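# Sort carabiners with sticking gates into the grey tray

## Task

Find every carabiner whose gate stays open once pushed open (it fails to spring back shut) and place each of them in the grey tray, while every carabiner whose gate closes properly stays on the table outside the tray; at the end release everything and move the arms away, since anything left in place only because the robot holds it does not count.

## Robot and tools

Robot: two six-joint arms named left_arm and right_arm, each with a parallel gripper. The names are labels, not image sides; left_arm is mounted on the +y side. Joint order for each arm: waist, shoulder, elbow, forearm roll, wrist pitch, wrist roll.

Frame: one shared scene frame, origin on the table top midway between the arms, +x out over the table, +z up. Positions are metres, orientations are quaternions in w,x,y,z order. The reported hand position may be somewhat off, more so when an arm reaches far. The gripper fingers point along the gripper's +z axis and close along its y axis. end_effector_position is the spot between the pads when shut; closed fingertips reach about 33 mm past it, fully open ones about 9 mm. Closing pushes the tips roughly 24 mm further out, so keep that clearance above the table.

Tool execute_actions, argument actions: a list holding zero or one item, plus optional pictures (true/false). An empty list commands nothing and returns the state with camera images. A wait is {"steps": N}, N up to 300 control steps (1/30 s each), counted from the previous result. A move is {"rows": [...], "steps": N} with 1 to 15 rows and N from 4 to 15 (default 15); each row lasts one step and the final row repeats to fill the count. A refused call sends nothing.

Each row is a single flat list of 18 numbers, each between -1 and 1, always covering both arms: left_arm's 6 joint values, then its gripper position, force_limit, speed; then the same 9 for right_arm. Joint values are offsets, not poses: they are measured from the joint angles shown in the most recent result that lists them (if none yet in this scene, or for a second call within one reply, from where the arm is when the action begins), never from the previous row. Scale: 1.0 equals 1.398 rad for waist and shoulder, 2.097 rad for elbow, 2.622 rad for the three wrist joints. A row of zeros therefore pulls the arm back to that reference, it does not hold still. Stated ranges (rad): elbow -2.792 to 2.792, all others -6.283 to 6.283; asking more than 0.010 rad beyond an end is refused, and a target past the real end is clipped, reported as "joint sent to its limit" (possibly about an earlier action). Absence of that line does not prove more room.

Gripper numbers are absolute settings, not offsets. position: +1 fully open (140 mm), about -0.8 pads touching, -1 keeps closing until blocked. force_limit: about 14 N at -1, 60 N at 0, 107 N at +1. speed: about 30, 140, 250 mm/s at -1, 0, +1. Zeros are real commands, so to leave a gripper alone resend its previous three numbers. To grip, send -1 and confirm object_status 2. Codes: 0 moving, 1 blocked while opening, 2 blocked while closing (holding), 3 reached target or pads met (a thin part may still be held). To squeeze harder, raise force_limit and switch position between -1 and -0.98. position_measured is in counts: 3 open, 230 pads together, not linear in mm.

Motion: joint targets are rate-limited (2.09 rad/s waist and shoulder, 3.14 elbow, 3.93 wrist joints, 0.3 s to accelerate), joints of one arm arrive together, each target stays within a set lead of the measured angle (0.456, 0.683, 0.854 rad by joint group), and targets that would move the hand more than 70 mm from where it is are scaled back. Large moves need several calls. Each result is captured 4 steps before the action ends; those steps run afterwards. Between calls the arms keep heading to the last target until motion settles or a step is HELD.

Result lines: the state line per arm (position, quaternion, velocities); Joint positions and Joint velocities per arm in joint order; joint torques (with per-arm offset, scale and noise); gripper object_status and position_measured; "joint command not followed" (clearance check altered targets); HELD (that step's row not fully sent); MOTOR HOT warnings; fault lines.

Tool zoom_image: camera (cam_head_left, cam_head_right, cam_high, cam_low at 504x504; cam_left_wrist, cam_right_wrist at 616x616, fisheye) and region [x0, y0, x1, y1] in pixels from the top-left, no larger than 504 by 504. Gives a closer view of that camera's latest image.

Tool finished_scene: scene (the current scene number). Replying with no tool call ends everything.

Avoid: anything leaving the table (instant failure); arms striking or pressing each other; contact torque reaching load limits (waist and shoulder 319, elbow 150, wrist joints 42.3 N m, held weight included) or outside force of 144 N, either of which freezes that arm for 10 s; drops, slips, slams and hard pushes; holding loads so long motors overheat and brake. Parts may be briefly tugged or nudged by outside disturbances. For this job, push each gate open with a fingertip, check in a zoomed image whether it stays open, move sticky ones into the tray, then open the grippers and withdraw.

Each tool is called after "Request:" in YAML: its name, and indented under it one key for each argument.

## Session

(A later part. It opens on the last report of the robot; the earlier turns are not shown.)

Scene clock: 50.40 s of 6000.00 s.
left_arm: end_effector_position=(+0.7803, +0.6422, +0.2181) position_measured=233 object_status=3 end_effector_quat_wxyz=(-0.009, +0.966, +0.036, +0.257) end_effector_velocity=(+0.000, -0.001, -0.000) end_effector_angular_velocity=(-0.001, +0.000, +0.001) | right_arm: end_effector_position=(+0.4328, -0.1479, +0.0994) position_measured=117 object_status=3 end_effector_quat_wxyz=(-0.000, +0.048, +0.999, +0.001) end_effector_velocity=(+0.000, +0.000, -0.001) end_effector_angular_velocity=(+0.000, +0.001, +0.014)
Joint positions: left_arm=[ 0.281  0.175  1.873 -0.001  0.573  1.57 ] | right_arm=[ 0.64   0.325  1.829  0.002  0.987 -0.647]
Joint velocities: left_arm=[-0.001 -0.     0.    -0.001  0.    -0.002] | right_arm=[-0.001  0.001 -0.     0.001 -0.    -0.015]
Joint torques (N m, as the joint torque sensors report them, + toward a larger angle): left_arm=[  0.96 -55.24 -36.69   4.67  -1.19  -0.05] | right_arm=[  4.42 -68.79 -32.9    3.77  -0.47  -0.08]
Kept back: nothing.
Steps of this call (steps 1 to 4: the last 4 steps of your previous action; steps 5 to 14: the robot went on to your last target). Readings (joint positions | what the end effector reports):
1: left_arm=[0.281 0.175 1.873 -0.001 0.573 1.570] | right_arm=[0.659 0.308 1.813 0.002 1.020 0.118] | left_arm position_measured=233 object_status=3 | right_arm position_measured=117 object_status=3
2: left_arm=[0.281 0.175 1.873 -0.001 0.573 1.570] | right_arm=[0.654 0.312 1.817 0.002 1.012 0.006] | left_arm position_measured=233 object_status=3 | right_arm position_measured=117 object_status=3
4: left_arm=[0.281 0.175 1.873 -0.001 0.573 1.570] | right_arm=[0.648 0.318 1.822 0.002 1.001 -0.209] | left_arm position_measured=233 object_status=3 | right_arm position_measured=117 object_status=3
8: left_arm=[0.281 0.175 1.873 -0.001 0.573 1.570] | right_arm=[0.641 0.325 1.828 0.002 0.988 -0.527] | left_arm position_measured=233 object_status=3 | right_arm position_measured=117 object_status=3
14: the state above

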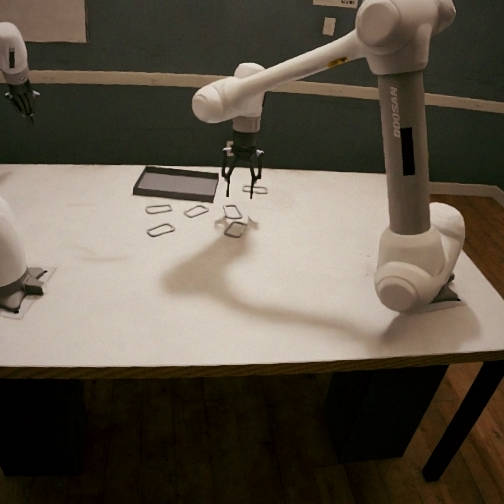

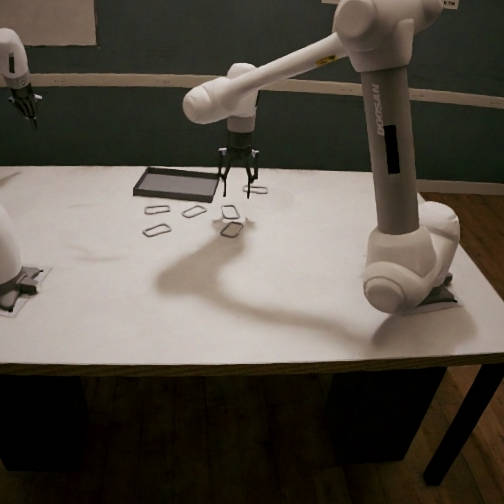

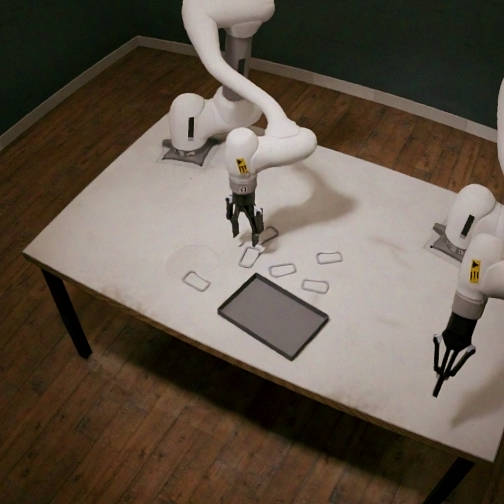

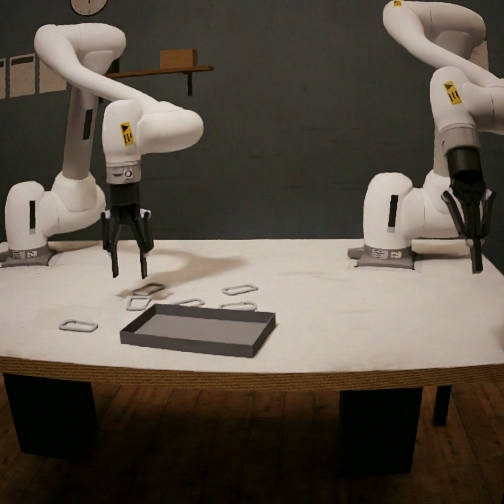

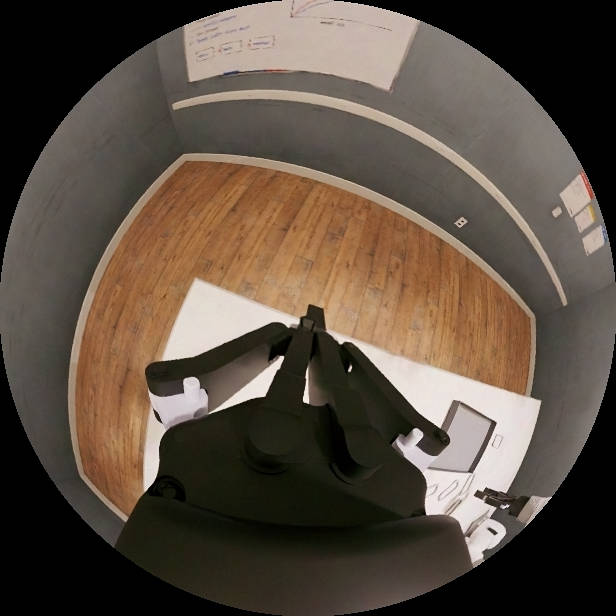

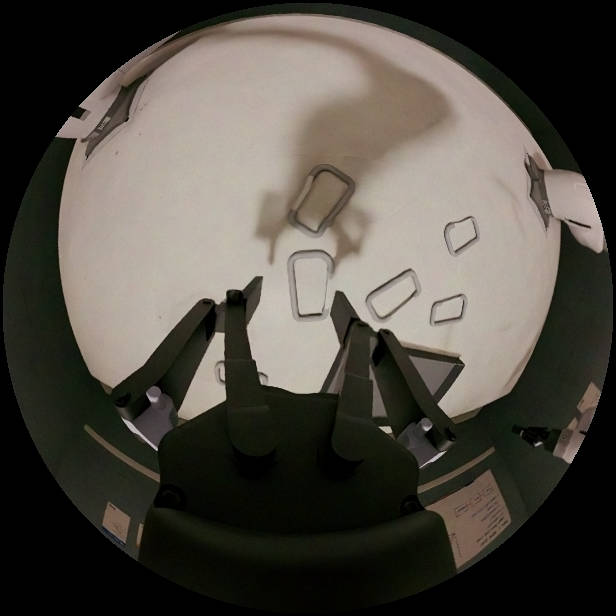

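Request:
execute_actions:
  actions:
    - {"rows":[[0,0,0,0,0,0,-1,0,0.5,-0.006,0.02,-0.012,0,-0.002,-0.003,0.1,-0.2,0],[0,0,0,0,0,0,-1,0,0.5,-0.006,0.02,-0.012,0,-0.002,-0.003,0.1,-0.2,0],[0,0,0,0,0,0,-1,0,0.5,-0.006,0.02,-0.012,0,-0.002,-0.003,0.1,-0.2,0],[0,0,0,0,0,0,-1,0,0.5,-0.006,0.062,0.003,0,-0.0355,-0.003,0.1,-0.2,0]],"steps":15}

Request:
execute_actions:
  actions:
    - {"steps":5}
  pictures: true

Request:
zoom_image:
  camera: "cam_right_wrist"
  region: [200,180,420,400]

Scene clock: 51.17 s of 6000.00 s.
left_arm: end_effector_position=(+0.7803, +0.6422, +0.2181) position_measured=233 object_status=3 end_effector_quat_wxyz=(-0.009, +0.966, +0.036, +0.257) end_effector_velocity=(-0.000, +0.001, -0.000) end_effector_angular_velocity=(+0.001, +0.000, -0.000) | right_arm: end_effector_position=(+0.4502, -0.1373, +0.0402) position_measured=117 object_status=3 end_effector_quat_wxyz=(-0.001, +0.048, +0.999, +0.001) end_effector_velocity=(+0.006, +0.006, -0.031) end_effector_angular_velocity=(+0.008, -0.008, +0.001)
Joint positions: left_arm=[ 0.281  0.175  1.873 -0.001  0.573  1.57 ] | right_arm=[ 0.632  0.409  1.834  0.002  0.898 -0.655]
Joint velocities: left_arm=[ 0.001 -0.     0.     0.001  0.     0.001] | right_arm=[-0.     0.038  0.012 -0.    -0.062 -0.001]
Joint torques (N m, as the joint torque sensors report them, + toward a larger angle): left_arm=[ -0.12 -54.95 -36.92   4.75  -1.09   0.04] | right_arm=[  5.67 -86.49 -35.13   3.9   -0.25  -0.27]
Steps of this call (steps 1 to 12: the robot went on to your last target; steps 13 to 23: the first 11 steps of this action). Readings (joint positions | what the end effector reports):
13: left_arm=[0.281 0.175 1.873 -0.001 0.573 1.570] | right_arm=[0.640 0.325 1.829 0.002 0.987 -0.648] | left_arm position_measured=233 object_status=3 | right_arm position_measured=117 object_status=3
14: left_arm=[0.281 0.175 1.873 -0.001 0.573 1.570] | right_arm=[0.639 0.328 1.827 0.002 0.986 -0.649] | left_arm position_measured=233 object_status=3 | right_arm position_measured=117 object_status=3
16: left_arm=[0.281 0.175 1.873 -0.001 0.573 1.570] | right_arm=[0.634 0.344 1.813 0.002 0.983 -0.653] | left_arm position_measured=233 object_status=3 | right_arm position_measured=117 object_status=3
20: left_arm=[0.281 0.175 1.873 -0.001 0.573 1.570] | right_arm=[0.632 0.394 1.828 0.002 0.920 -0.655] | left_arm position_measured=233 object_status=3 | right_arm position_measured=117 object_status=3
23: the state above

Scene clock: 51.33 s of 6000.00 s.
left_arm: end_effector_position=(+0.7803, +0.6422, +0.2181) position_measured=233 object_status=3 end_effector_quat_wxyz=(-0.009, +0.966, +0.036, +0.257) end_effector_velocity=(-0.000, +0.000, +0.000) end_effector_angular_velocity=(+0.001, +0.000, -0.001) | right_arm: end_effector_position=(+0.4505, -0.1372, +0.0384) position_measured=117 object_status=3 end_effector_quat_wxyz=(-0.000, +0.048, +0.999, +0.001) end_effector_velocity=(+0.000, +0.000, -0.002) end_effector_angular_velocity=(+0.000, -0.001, -0.001)
Joint positions: left_arm=[ 0.281  0.175  1.873 -0.001  0.573  1.57 ] | right_arm=[ 0.632  0.412  1.835  0.002  0.894 -0.655]
Joint velocities: left_arm=[ 0.    -0.    -0.     0.001  0.     0.001] | right_arm=[ 0.     0.002  0.002 -0.001 -0.005  0.001]
Joint torques (N m, as the joint torque sensors report them, + toward a larger angle): left_arm=[  0.02 -54.71 -36.49   4.66  -1.05   0.02] | right_arm=[  3.43 -75.91 -31.12   3.7   -0.43  -0.12]
Kept back: nothing.
Steps of this call (steps 1 to 4: the last 4 steps of your previous action; step 5: the robot went on to your last target). Readings (joint positions | what the end effector reports):
1: left_arm=[0.281 0.175 1.873 -0.001 0.573 1.570] | right_arm=[0.632 0.410 1.835 0.002 0.896 -0.655] | left_arm position_measured=233 object_status=3 | right_arm position_measured=117 object_status=3
2: left_arm=[0.281 0.175 1.873 -0.001 0.573 1.570] | right_arm=[0.632 0.411 1.835 0.002 0.895 -0.655] | left_arm position_measured=233 object_status=3 | right_arm position_measured=117 object_status=3
4: left_arm=[0.281 0.175 1.873 -0.001 0.573 1.570] | right_arm=[0.632 0.411 1.835 0.002 0.894 -0.655] | left_arm position_measured=233 object_status=3 | right_arm position_measured=117 object_status=3
5: the state above

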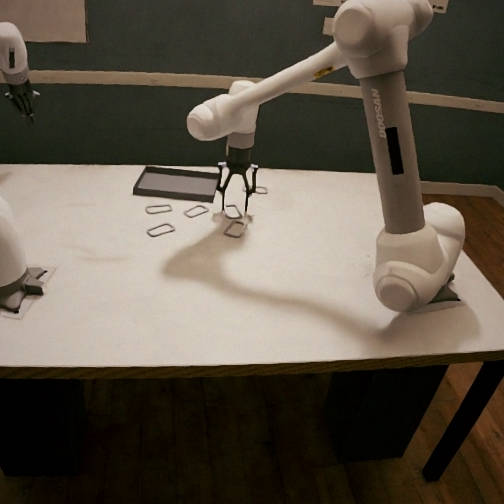

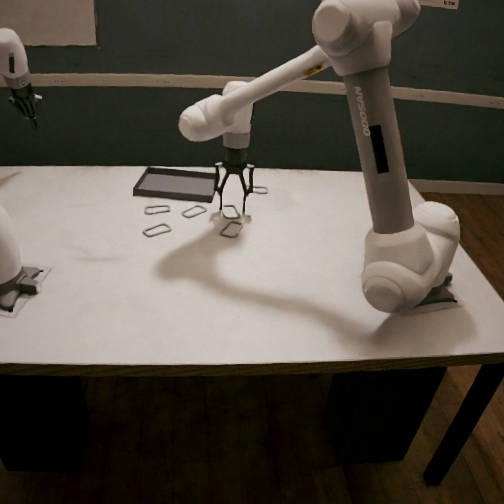

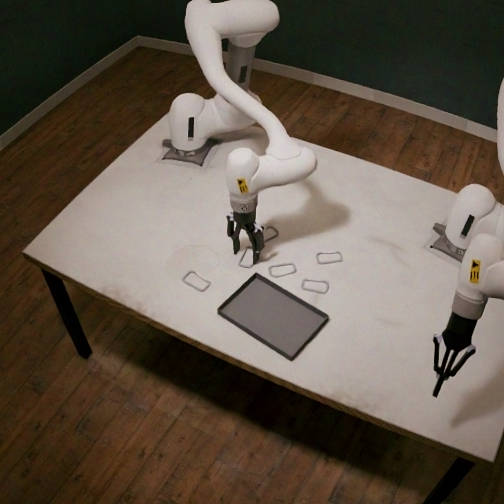

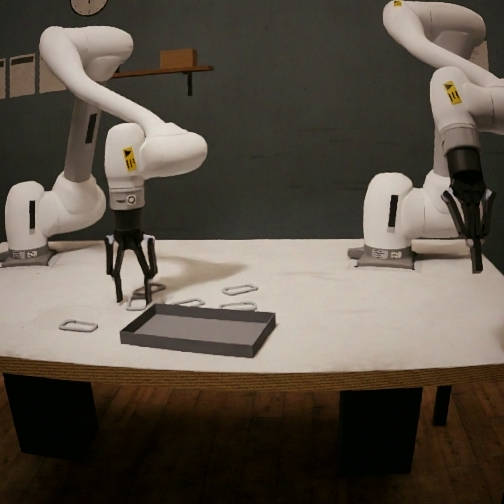

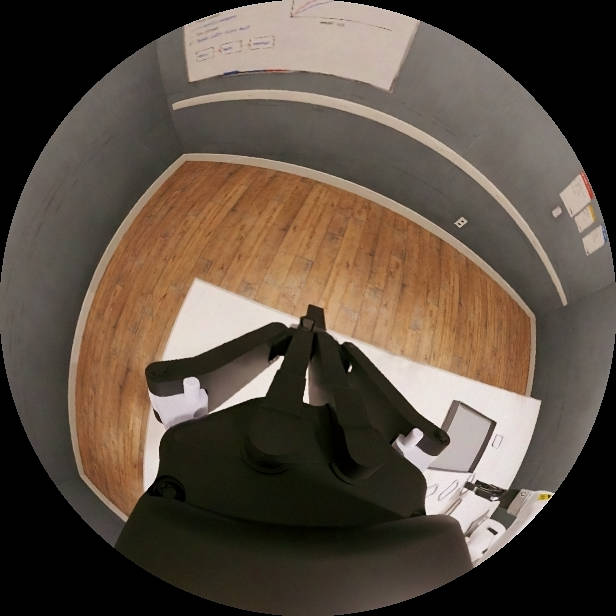

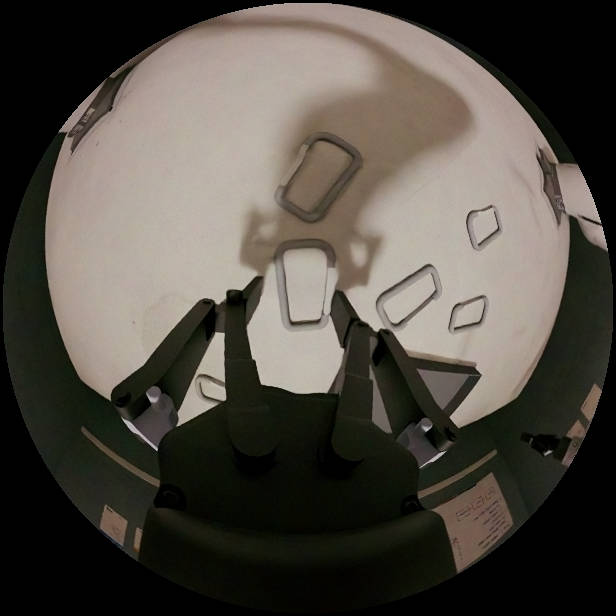

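Region (200, 180, 420, 400) of cam_right_wrist's 616x616 image, scaled by 2.291, with more detail than that image has.

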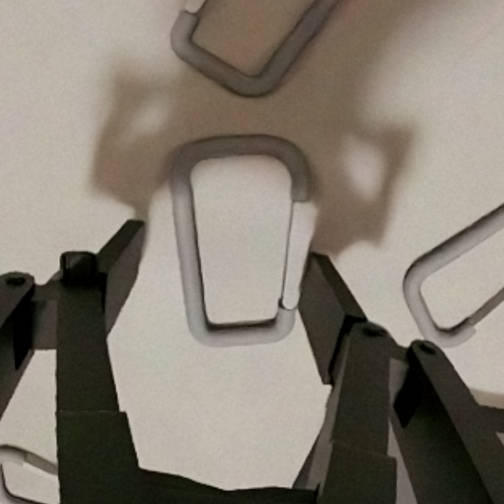

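Request:
execute_actions:
  actions:
    - {"rows":[[0,0,0,0,0,0,-1,0,0.5,0,0,0,0,0,0,-0.4,-0.2,-0.3]],"steps":15}

Request:
execute_actions:
  actions:
    - {"steps":6}
  pictures: true

Request:
zoom_image:
  camera: "cam_right_wrist"
  region: [200,180,420,400]

Scene clock: 52.13 s of 6000.00 s.
left_arm: end_effector_position=(+0.7803, +0.6422, +0.2181) position_measured=233 object_status=3 end_effector_quat_wxyz=(-0.009, +0.966, +0.036, +0.257) end_effector_velocity=(-0.000, +0.001, +0.001) end_effector_angular_velocity=(-0.000, -0.001, +0.000) | right_arm: end_effector_position=(+0.4508, -0.1368, +0.0389) position_measured=156 object_status=0 end_effector_quat_wxyz=(+0.000, +0.048, +0.999, +0.001) end_effector_velocity=(-0.002, -0.002, -0.002) end_effector_angular_velocity=(-0.003, +0.003, -0.000)
Joint positions: left_arm=[ 0.281  0.175  1.873 -0.001  0.573  1.57 ] | right_arm=[ 0.632  0.411  1.835  0.002  0.894 -0.655]
Joint velocities: left_arm=[ 0.002 -0.001 -0.    -0.002  0.     0.003] | right_arm=[0.    0.    0.004 0.    0.001 0.   ]
Joint torques (N m, as the joint torque sensors report them, + toward a larger angle): left_arm=[ -0.12 -54.77 -36.63   4.71  -1.13   0.02] | right_arm=[-5.35  3.26 25.58  0.54  4.79  0.07]
Steps of this call (steps 1 to 13: the robot went on to your last target; steps 14 to 24: the first 11 steps of this action). Readings (joint positions | what the end effector reports):
14: left_arm=[0.281 0.175 1.873 -0.001 0.573 1.570] | right_arm=[0.632 0.412 1.835 0.002 0.894 -0.655] | left_arm position_measured=233 object_status=3 | right_arm position_measured=117 object_status=0
15: left_arm=[0.281 0.175 1.873 -0.001 0.573 1.570] | right_arm=[0.632 0.412 1.835 0.002 0.894 -0.655] | left_arm position_measured=233 object_status=3 | right_arm position_measured=119 object_status=0
17: left_arm=[0.281 0.175 1.873 -0.001 0.573 1.570] | right_arm=[0.632 0.412 1.835 0.002 0.894 -0.655] | left_arm position_measured=233 object_status=3 | right_arm position_measured=130 object_status=0
21: left_arm=[0.281 0.175 1.873 -0.001 0.573 1.570] | right_arm=[0.632 0.411 1.835 0.002 0.894 -0.655] | left_arm position_measured=233 object_status=3 | right_arm position_measured=153 object_status=0
24: the state above

Scene clock: 52.33 s of 6000.00 s.
left_arm: end_effector_position=(+0.7803, +0.6422, +0.2181) position_measured=233 object_status=3 end_effector_quat_wxyz=(-0.009, +0.966, +0.036, +0.257) end_effector_velocity=(-0.000, +0.000, +0.001) end_effector_angular_velocity=(+0.002, -0.001, -0.002) | right_arm: end_effector_position=(+0.4506, -0.1370, +0.0387) position_measured=156 object_status=2 end_effector_quat_wxyz=(-0.000, +0.048, +0.999, +0.001) end_effector_velocity=(-0.001, -0.000, -0.000) end_effector_angular_velocity=(-0.001, +0.001, +0.001)
Joint positions: left_arm=[ 0.281  0.175  1.873 -0.001  0.573  1.57 ] | right_arm=[ 0.632  0.411  1.835  0.002  0.894 -0.655]
Joint velocities: left_arm=[ 0.    -0.001  0.     0.002 -0.     0.001] | right_arm=[ 0.001  0.     0.001 -0.     0.     0.   ]
Joint torques (N m, as the joint torque sensors report them, + toward a larger angle): left_arm=[ -0.5  -55.04 -36.46   4.74  -1.09   0.06] | right_arm=[-4.38 10.83 37.47  0.41  8.79 -0.08]
Kept back: nothing.
Steps of this call (steps 1 to 4: the last 4 steps of your previous action; steps 5 to 6: the robot went on to your last target). Readings (joint positions | what the end effector reports):
1: left_arm=[0.281 0.175 1.873 -0.001 0.573 1.570] | right_arm=[0.632 0.411 1.835 0.002 0.894 -0.655] | left_arm position_measured=233 object_status=3 | right_arm position_measured=156 object_status=0
2: left_arm=[0.281 0.175 1.873 -0.001 0.573 1.570] | right_arm=[0.632 0.411 1.835 0.002 0.894 -0.655] | left_arm position_measured=233 object_status=3 | right_arm position_measured=156 object_status=0
4: left_arm=[0.281 0.175 1.873 -0.001 0.573 1.570] | right_arm=[0.632 0.411 1.835 0.002 0.894 -0.655] | left_arm position_measured=233 object_status=3 | right_arm position_measured=156 object_status=2
6: the state above

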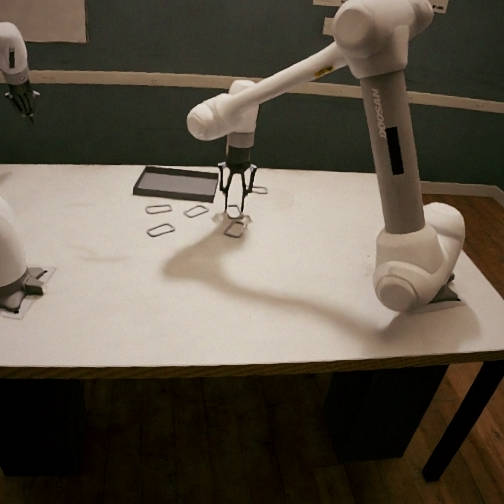

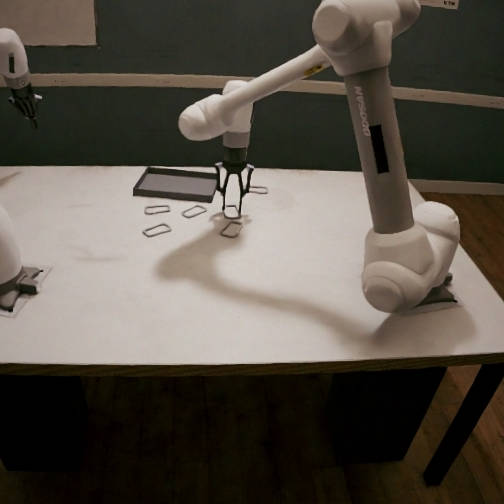

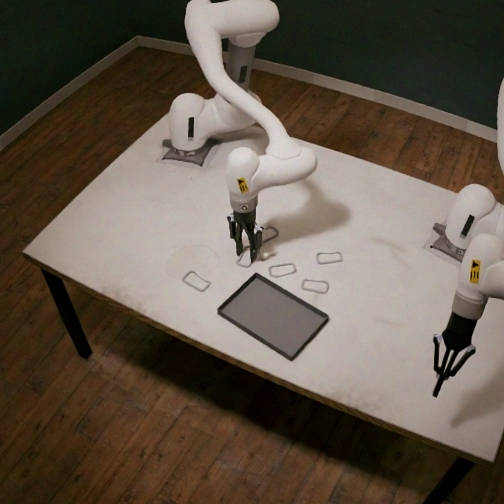

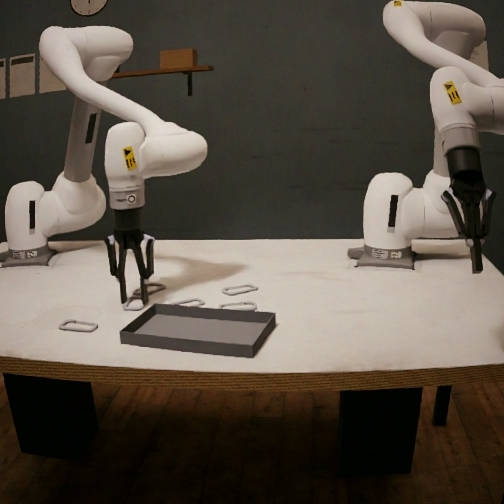

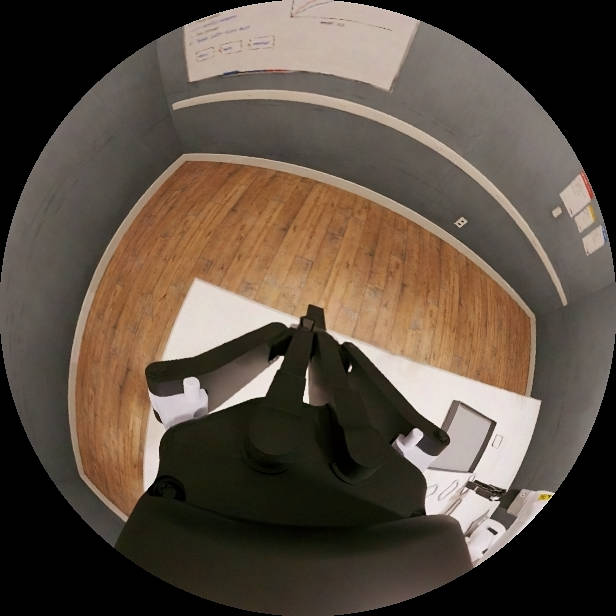

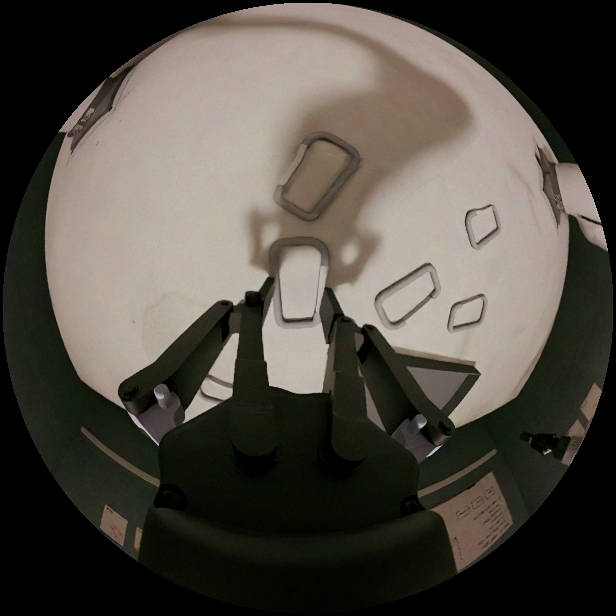

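Region (200, 180, 420, 400) of cam_right_wrist's 616x616 image, scaled by 2.291, with more detail than that image has.

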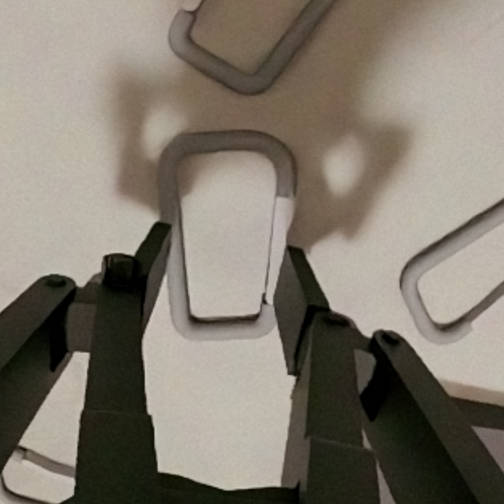

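Request:
execute_actions:
  actions:
    - {"rows":[[0,0,0,0,0,0,-1,0,0.5,0,-0.009,-0.003,0,0.006,0,-0.15,-0.2,0],[0,0,0,0,0,0,-1,0,0.5,0,-0.009,-0.003,0,0.006,0,-0.15,-0.2,0],[0,0,0,0,0,0,-1,0,0.5,0,-0.009,-0.003,0,0.006,0,-0.15,-0.2,0],[0,0,0,0,0,0,-1,0,0.5,0.0068,-0.011,0.003,0,0.0035,0.0036,-0.15,-0.2,0],[0,0,0,0,0,0,-1,0,0.5,0.0068,-0.011,0.003,0,0.0035,0.0036,-0.15,-0.2,0],[0,0,0,0,0,0,-1,0,0.5,0.0068,-0.011,0.003,0,0.0035,0.0036,-0.15,-0.2,0],[0,0,0,0,0,0,-1,0,0.5,0.0068,-0.011,0.003,0,0.0035,0.0036,-0.15,-0.2,0],[0,0,0,0,0,0,-1,0,0.5,0.0068,-0.011,0.003,0,0.0035,0.0036,-0.15,-0.2,0],[0,0,0,0,0,0,-1,0,0.5,0.0068,-0.011,0.003,0,0.0035,0.0036,-0.4,-0.2,-0.3]],"steps":15}

Request:
execute_actions:
  actions:
    - {"steps":10}
  pictures: true

Request:
zoom_image:
  camera: "cam_right_wrist"
  region: [200,180,420,400]

Scene clock: 62.80 s of 6000.00 s.
left_arm: end_effector_position=(+0.7803, +0.6422, +0.2181) position_measured=233 object_status=3 end_effector_quat_wxyz=(-0.009, +0.966, +0.036, +0.257) end_effector_velocity=(-0.000, -0.000, +0.001) end_effector_angular_velocity=(-0.001, -0.001, +0.001) | right_arm: end_effector_position=(+0.4523, -0.1352, +0.0413) position_measured=179 object_status=3 end_effector_quat_wxyz=(+0.001, +0.048, +0.999, +0.003) end_effector_velocity=(-0.000, -0.000, -0.001) end_effector_angular_velocity=(-0.001, +0.001, +0.000)
Joint positions: left_arm=[ 0.281  0.175  1.873 -0.001  0.573  1.57 ] | right_arm=[ 0.632  0.41   1.831  0.002  0.895 -0.655]
Joint velocities: left_arm=[-0.    -0.002  0.    -0.001  0.    -0.   ] | right_arm=[-0.     0.001  0.    -0.     0.    -0.   ]
Joint torques (N m, as the joint torque sensors report them, + toward a larger angle): left_arm=[ -0.78 -55.46 -36.44   4.64  -1.1    0.04] | right_arm=[  4.31 -56.79 -23.68   4.31  -3.13  -0.12]
FORCE FAULT: contact force on the right arm reached its limit, and that arm stopped for 10 seconds. The contact can be on any part of that arm, not only on its tool. That arm's remaining commands of this call were not run. That arm holds still and accepts commands again. Move the arm away from the contact; if what it grips holds it there, let go first. Pushing or pulling that hard again can fault the arm again.
Kept back: nothing.
The stop of the right arm began at step 14 of this call (marked STOPPED below). From that step on that arm followed nothing that you had sent. 15 of its steps, steps kept back included, did not run and will not run. The other arm was sent all steps of this action in this call, none kept back. Nothing is kept back now, and the robot has no last target.
Steps of this call (steps 1 to 13: the robot went on to your last target; steps 14 to 24: the first 11 steps of this action; steps 25 to 28: the last 4 steps of this action, not kept back; steps 29 to 314: the stop continued). Readings (joint positions | what the end effector reports):
1: left_arm=[0.281 0.175 1.873 -0.001 0.573 1.570] | right_arm=[0.632 0.411 1.835 0.002 0.894 -0.655] | left_arm position_measured=233 object_status=3 | right_arm position_measured=156 object_status=2
2: left_arm=[0.281 0.175 1.873 -0.001 0.573 1.570] | right_arm=[0.632 0.411 1.835 0.002 0.894 -0.655] | left_arm position_measured=233 object_status=3 | right_arm position_measured=156 object_status=2
4: left_arm=[0.281 0.175 1.873 -0.001 0.573 1.570] | right_arm=[0.632 0.411 1.835 0.002 0.894 -0.655] | left_arm position_measured=233 object_status=3 | right_arm position_measured=156 object_status=2
8: left_arm=[0.281 0.175 1.873 -0.001 0.573 1.570] | right_arm=[0.632 0.411 1.835 0.002 0.894 -0.655] | left_arm position_measured=233 object_status=3 | right_arm position_measured=156 object_status=2
14: left_arm=[0.281 0.175 1.873 -0.001 0.573 1.570] | right_arm=[0.632 0.411 1.833 0.002 0.894 -0.655] | left_arm position_measured=233 object_status=3 | right_arm position_measured=156 object_status=2 STOPPED (the right arm)
314: the state above

Scene clock: 62.83 s of 6000.00 s.
left_arm: end_effector_position=(+0.7803, +0.6422, +0.2181) position_measured=233 object_status=3 end_effector_quat_wxyz=(-0.009, +0.966, +0.036, +0.257) end_effector_velocity=(+0.000, -0.001, +0.000) end_effector_angular_velocity=(-0.002, -0.001, -0.000) | right_arm: end_effector_position=(+0.4523, -0.1352, +0.0413) position_measured=179 object_status=3 end_effector_quat_wxyz=(+0.001, +0.048, +0.999, +0.003) end_effector_velocity=(-0.000, -0.000, -0.002) end_effector_angular_velocity=(-0.002, +0.002, +0.001)
Joint positions: left_arm=[ 0.281  0.175  1.873 -0.001  0.573  1.57 ] | right_arm=[ 0.632  0.41   1.831  0.002  0.895 -0.655]
Joint velocities: left_arm=[-0.001 -0.     0.    -0.001 -0.    -0.001] | right_arm=[ 0.     0.003 -0.    -0.    -0.    -0.   ]
Joint torques (N m, as the joint torque sensors report them, + toward a larger angle): left_arm=[ -0.68 -54.35 -36.41   4.74  -1.18   0.03] | right_arm=[  5.6  -56.1  -24.11   4.53  -3.17  -0.16]
Kept back: nothing.
A stop began in an earlier call of the same reply, so what this call sent did not run. Send another action.
Steps of this call (step 1: nothing new was sent). Readings (joint positions | what the end effector reports):
1: the state above

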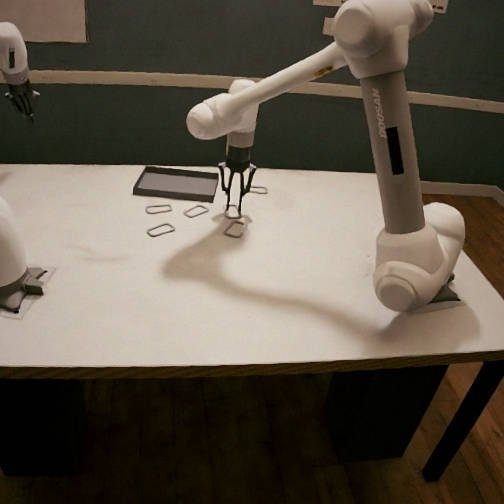

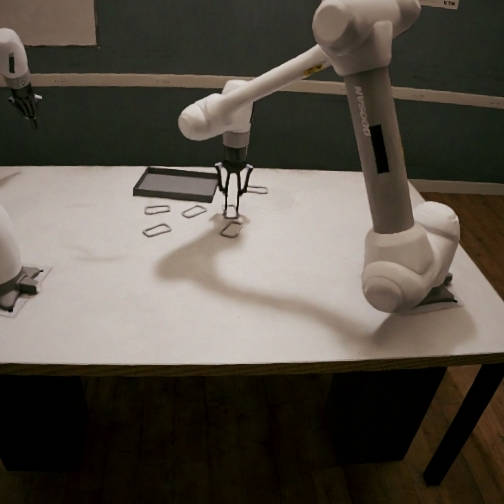

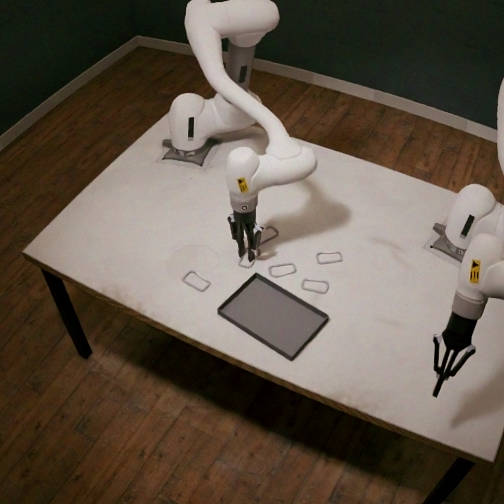

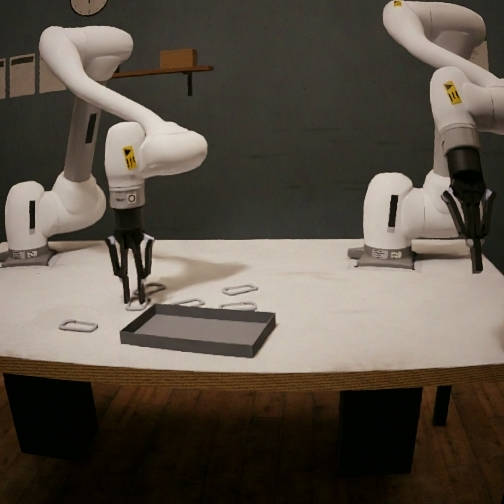

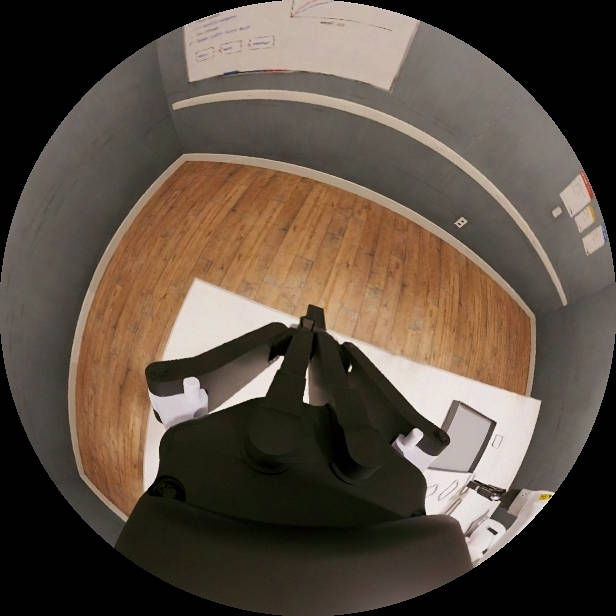

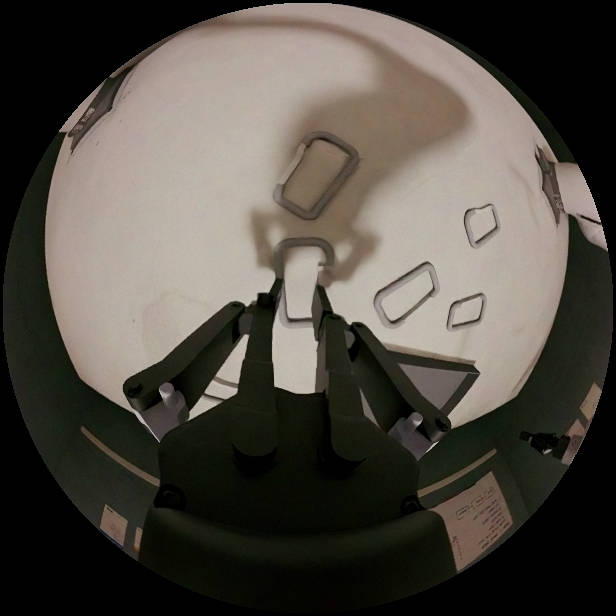

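Region (200, 180, 420, 400) of cam_right_wrist's 616x616 image, scaled by 2.291, with more detail than that image has.

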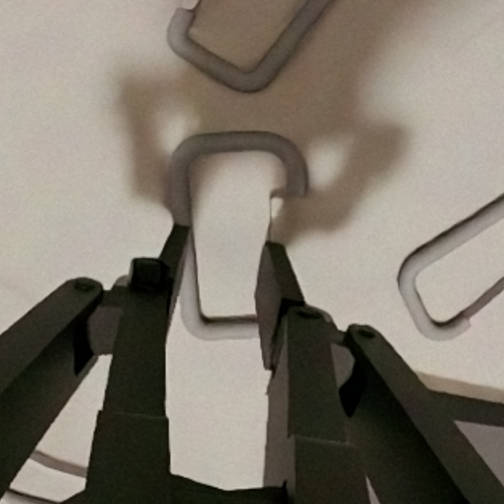

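Request:
execute_actions:
  actions:
    - {"rows":[[0,0,0,0,0,0,-1,0,0.5,0,-0.012,-0.004,0,0.0085,0,0.1,-0.2,0],[0,0,0,0,0,0,-1,0,0.5,0,-0.012,-0.004,0,0.0085,0,0.1,-0.2,0],[0,0,0,0,0,0,-1,0,0.5,0,-0.012,-0.004,0,0.0085,0,0.1,-0.2,0],[0,0,0,0,0,0,-1,0,0.5,0,-0.012,-0.004,0,0.0085,0,0.1,-0.2,0],[0,0,0,0,0,0,-1,0,0.5,0,-0.012,-0.004,0,0.0085,0,0.1,-0.2,0],[0,0,0,0,0,0,-1,0,0.5,0,-0.045,-0.012,0,0.034,0,0.1,-0.2,0]],"steps":15}
  pictures: true

Request:
zoom_image:
  camera: "cam_right_wrist"
  region: [200,180,420,400]

Scene clock: 63.43 s of 6000.00 s.
left_arm: end_effector_position=(+0.7803, +0.6422, +0.2181) position_measured=233 object_status=3 end_effector_quat_wxyz=(-0.009, +0.966, +0.036, +0.257) end_effector_velocity=(+0.000, -0.001, -0.001) end_effector_angular_velocity=(-0.002, +0.001, +0.002) | right_arm: end_effector_position=(+0.4480, -0.1398, +0.0909) position_measured=117 object_status=0 end_effector_quat_wxyz=(+0.001, +0.048, +0.999, +0.003) end_effector_velocity=(-0.017, -0.017, +0.099) end_effector_angular_velocity=(-0.008, +0.008, -0.001)
Joint positions: left_arm=[ 0.281  0.175  1.873 -0.001  0.573  1.57 ] | right_arm=[ 0.632  0.353  1.808  0.002  0.975 -0.655]
Joint velocities: left_arm=[-0.     0.001 -0.    -0.001 -0.    -0.002] | right_arm=[ 0.    -0.119 -0.038  0.001  0.169  0.001]
Joint torques (N m, as the joint torque sensors report them, + toward a larger angle): left_arm=[ -0.89 -54.82 -36.83   4.7   -1.15   0.04] | right_arm=[ -0.63 -47.3  -25.16   2.72  -0.29  -0.17]
Steps of this call (steps 1 to 7: nothing new was sent; steps 8 to 18: the first 11 steps of this action). Readings (joint positions | what the end effector reports):
8: left_arm=[0.281 0.175 1.873 -0.001 0.573 1.570] | right_arm=[0.632 0.410 1.831 0.002 0.895 -0.655] | left_arm position_measured=233 object_status=3 | right_arm position_measured=179 object_status=0
9: left_arm=[0.281 0.175 1.873 -0.001 0.573 1.570] | right_arm=[0.632 0.407 1.830 0.002 0.898 -0.655] | left_arm position_measured=233 object_status=3 | right_arm position_measured=176 object_status=0
11: left_arm=[0.281 0.175 1.873 -0.001 0.573 1.570] | right_arm=[0.632 0.398 1.825 0.002 0.910 -0.655] | left_arm position_measured=233 object_status=3 | right_arm position_measured=161 object_status=0
15: left_arm=[0.281 0.175 1.873 -0.001 0.573 1.570] | right_arm=[0.632 0.380 1.819 0.002 0.936 -0.655] | left_arm position_measured=233 object_status=3 | right_arm position_measured=131 object_status=0
18: the state above

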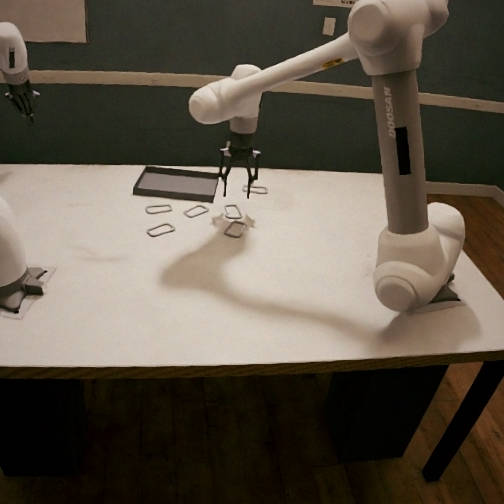

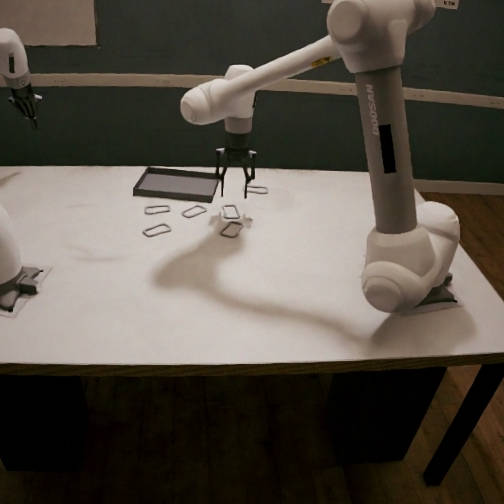

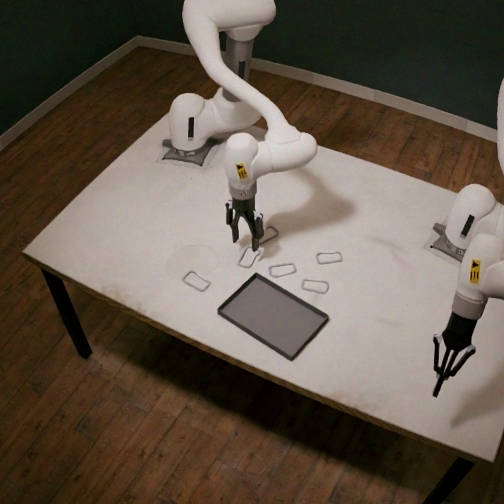

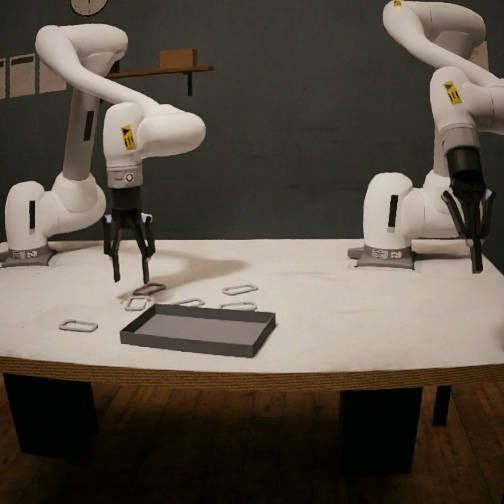

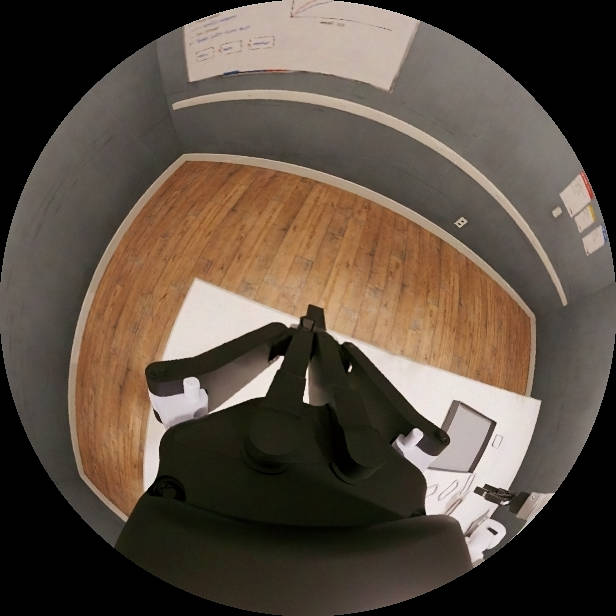

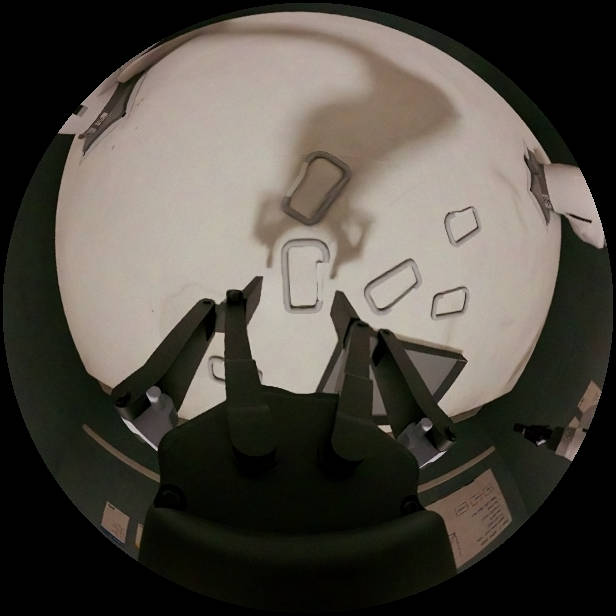

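Region (200, 180, 420, 400) of cam_right_wrist's 616x616 image, scaled by 2.291, with more detail than that image has.

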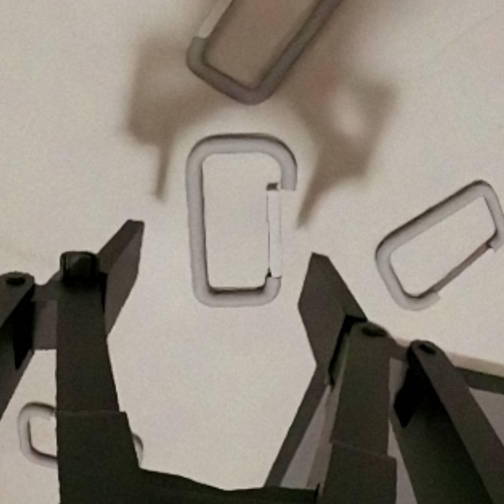

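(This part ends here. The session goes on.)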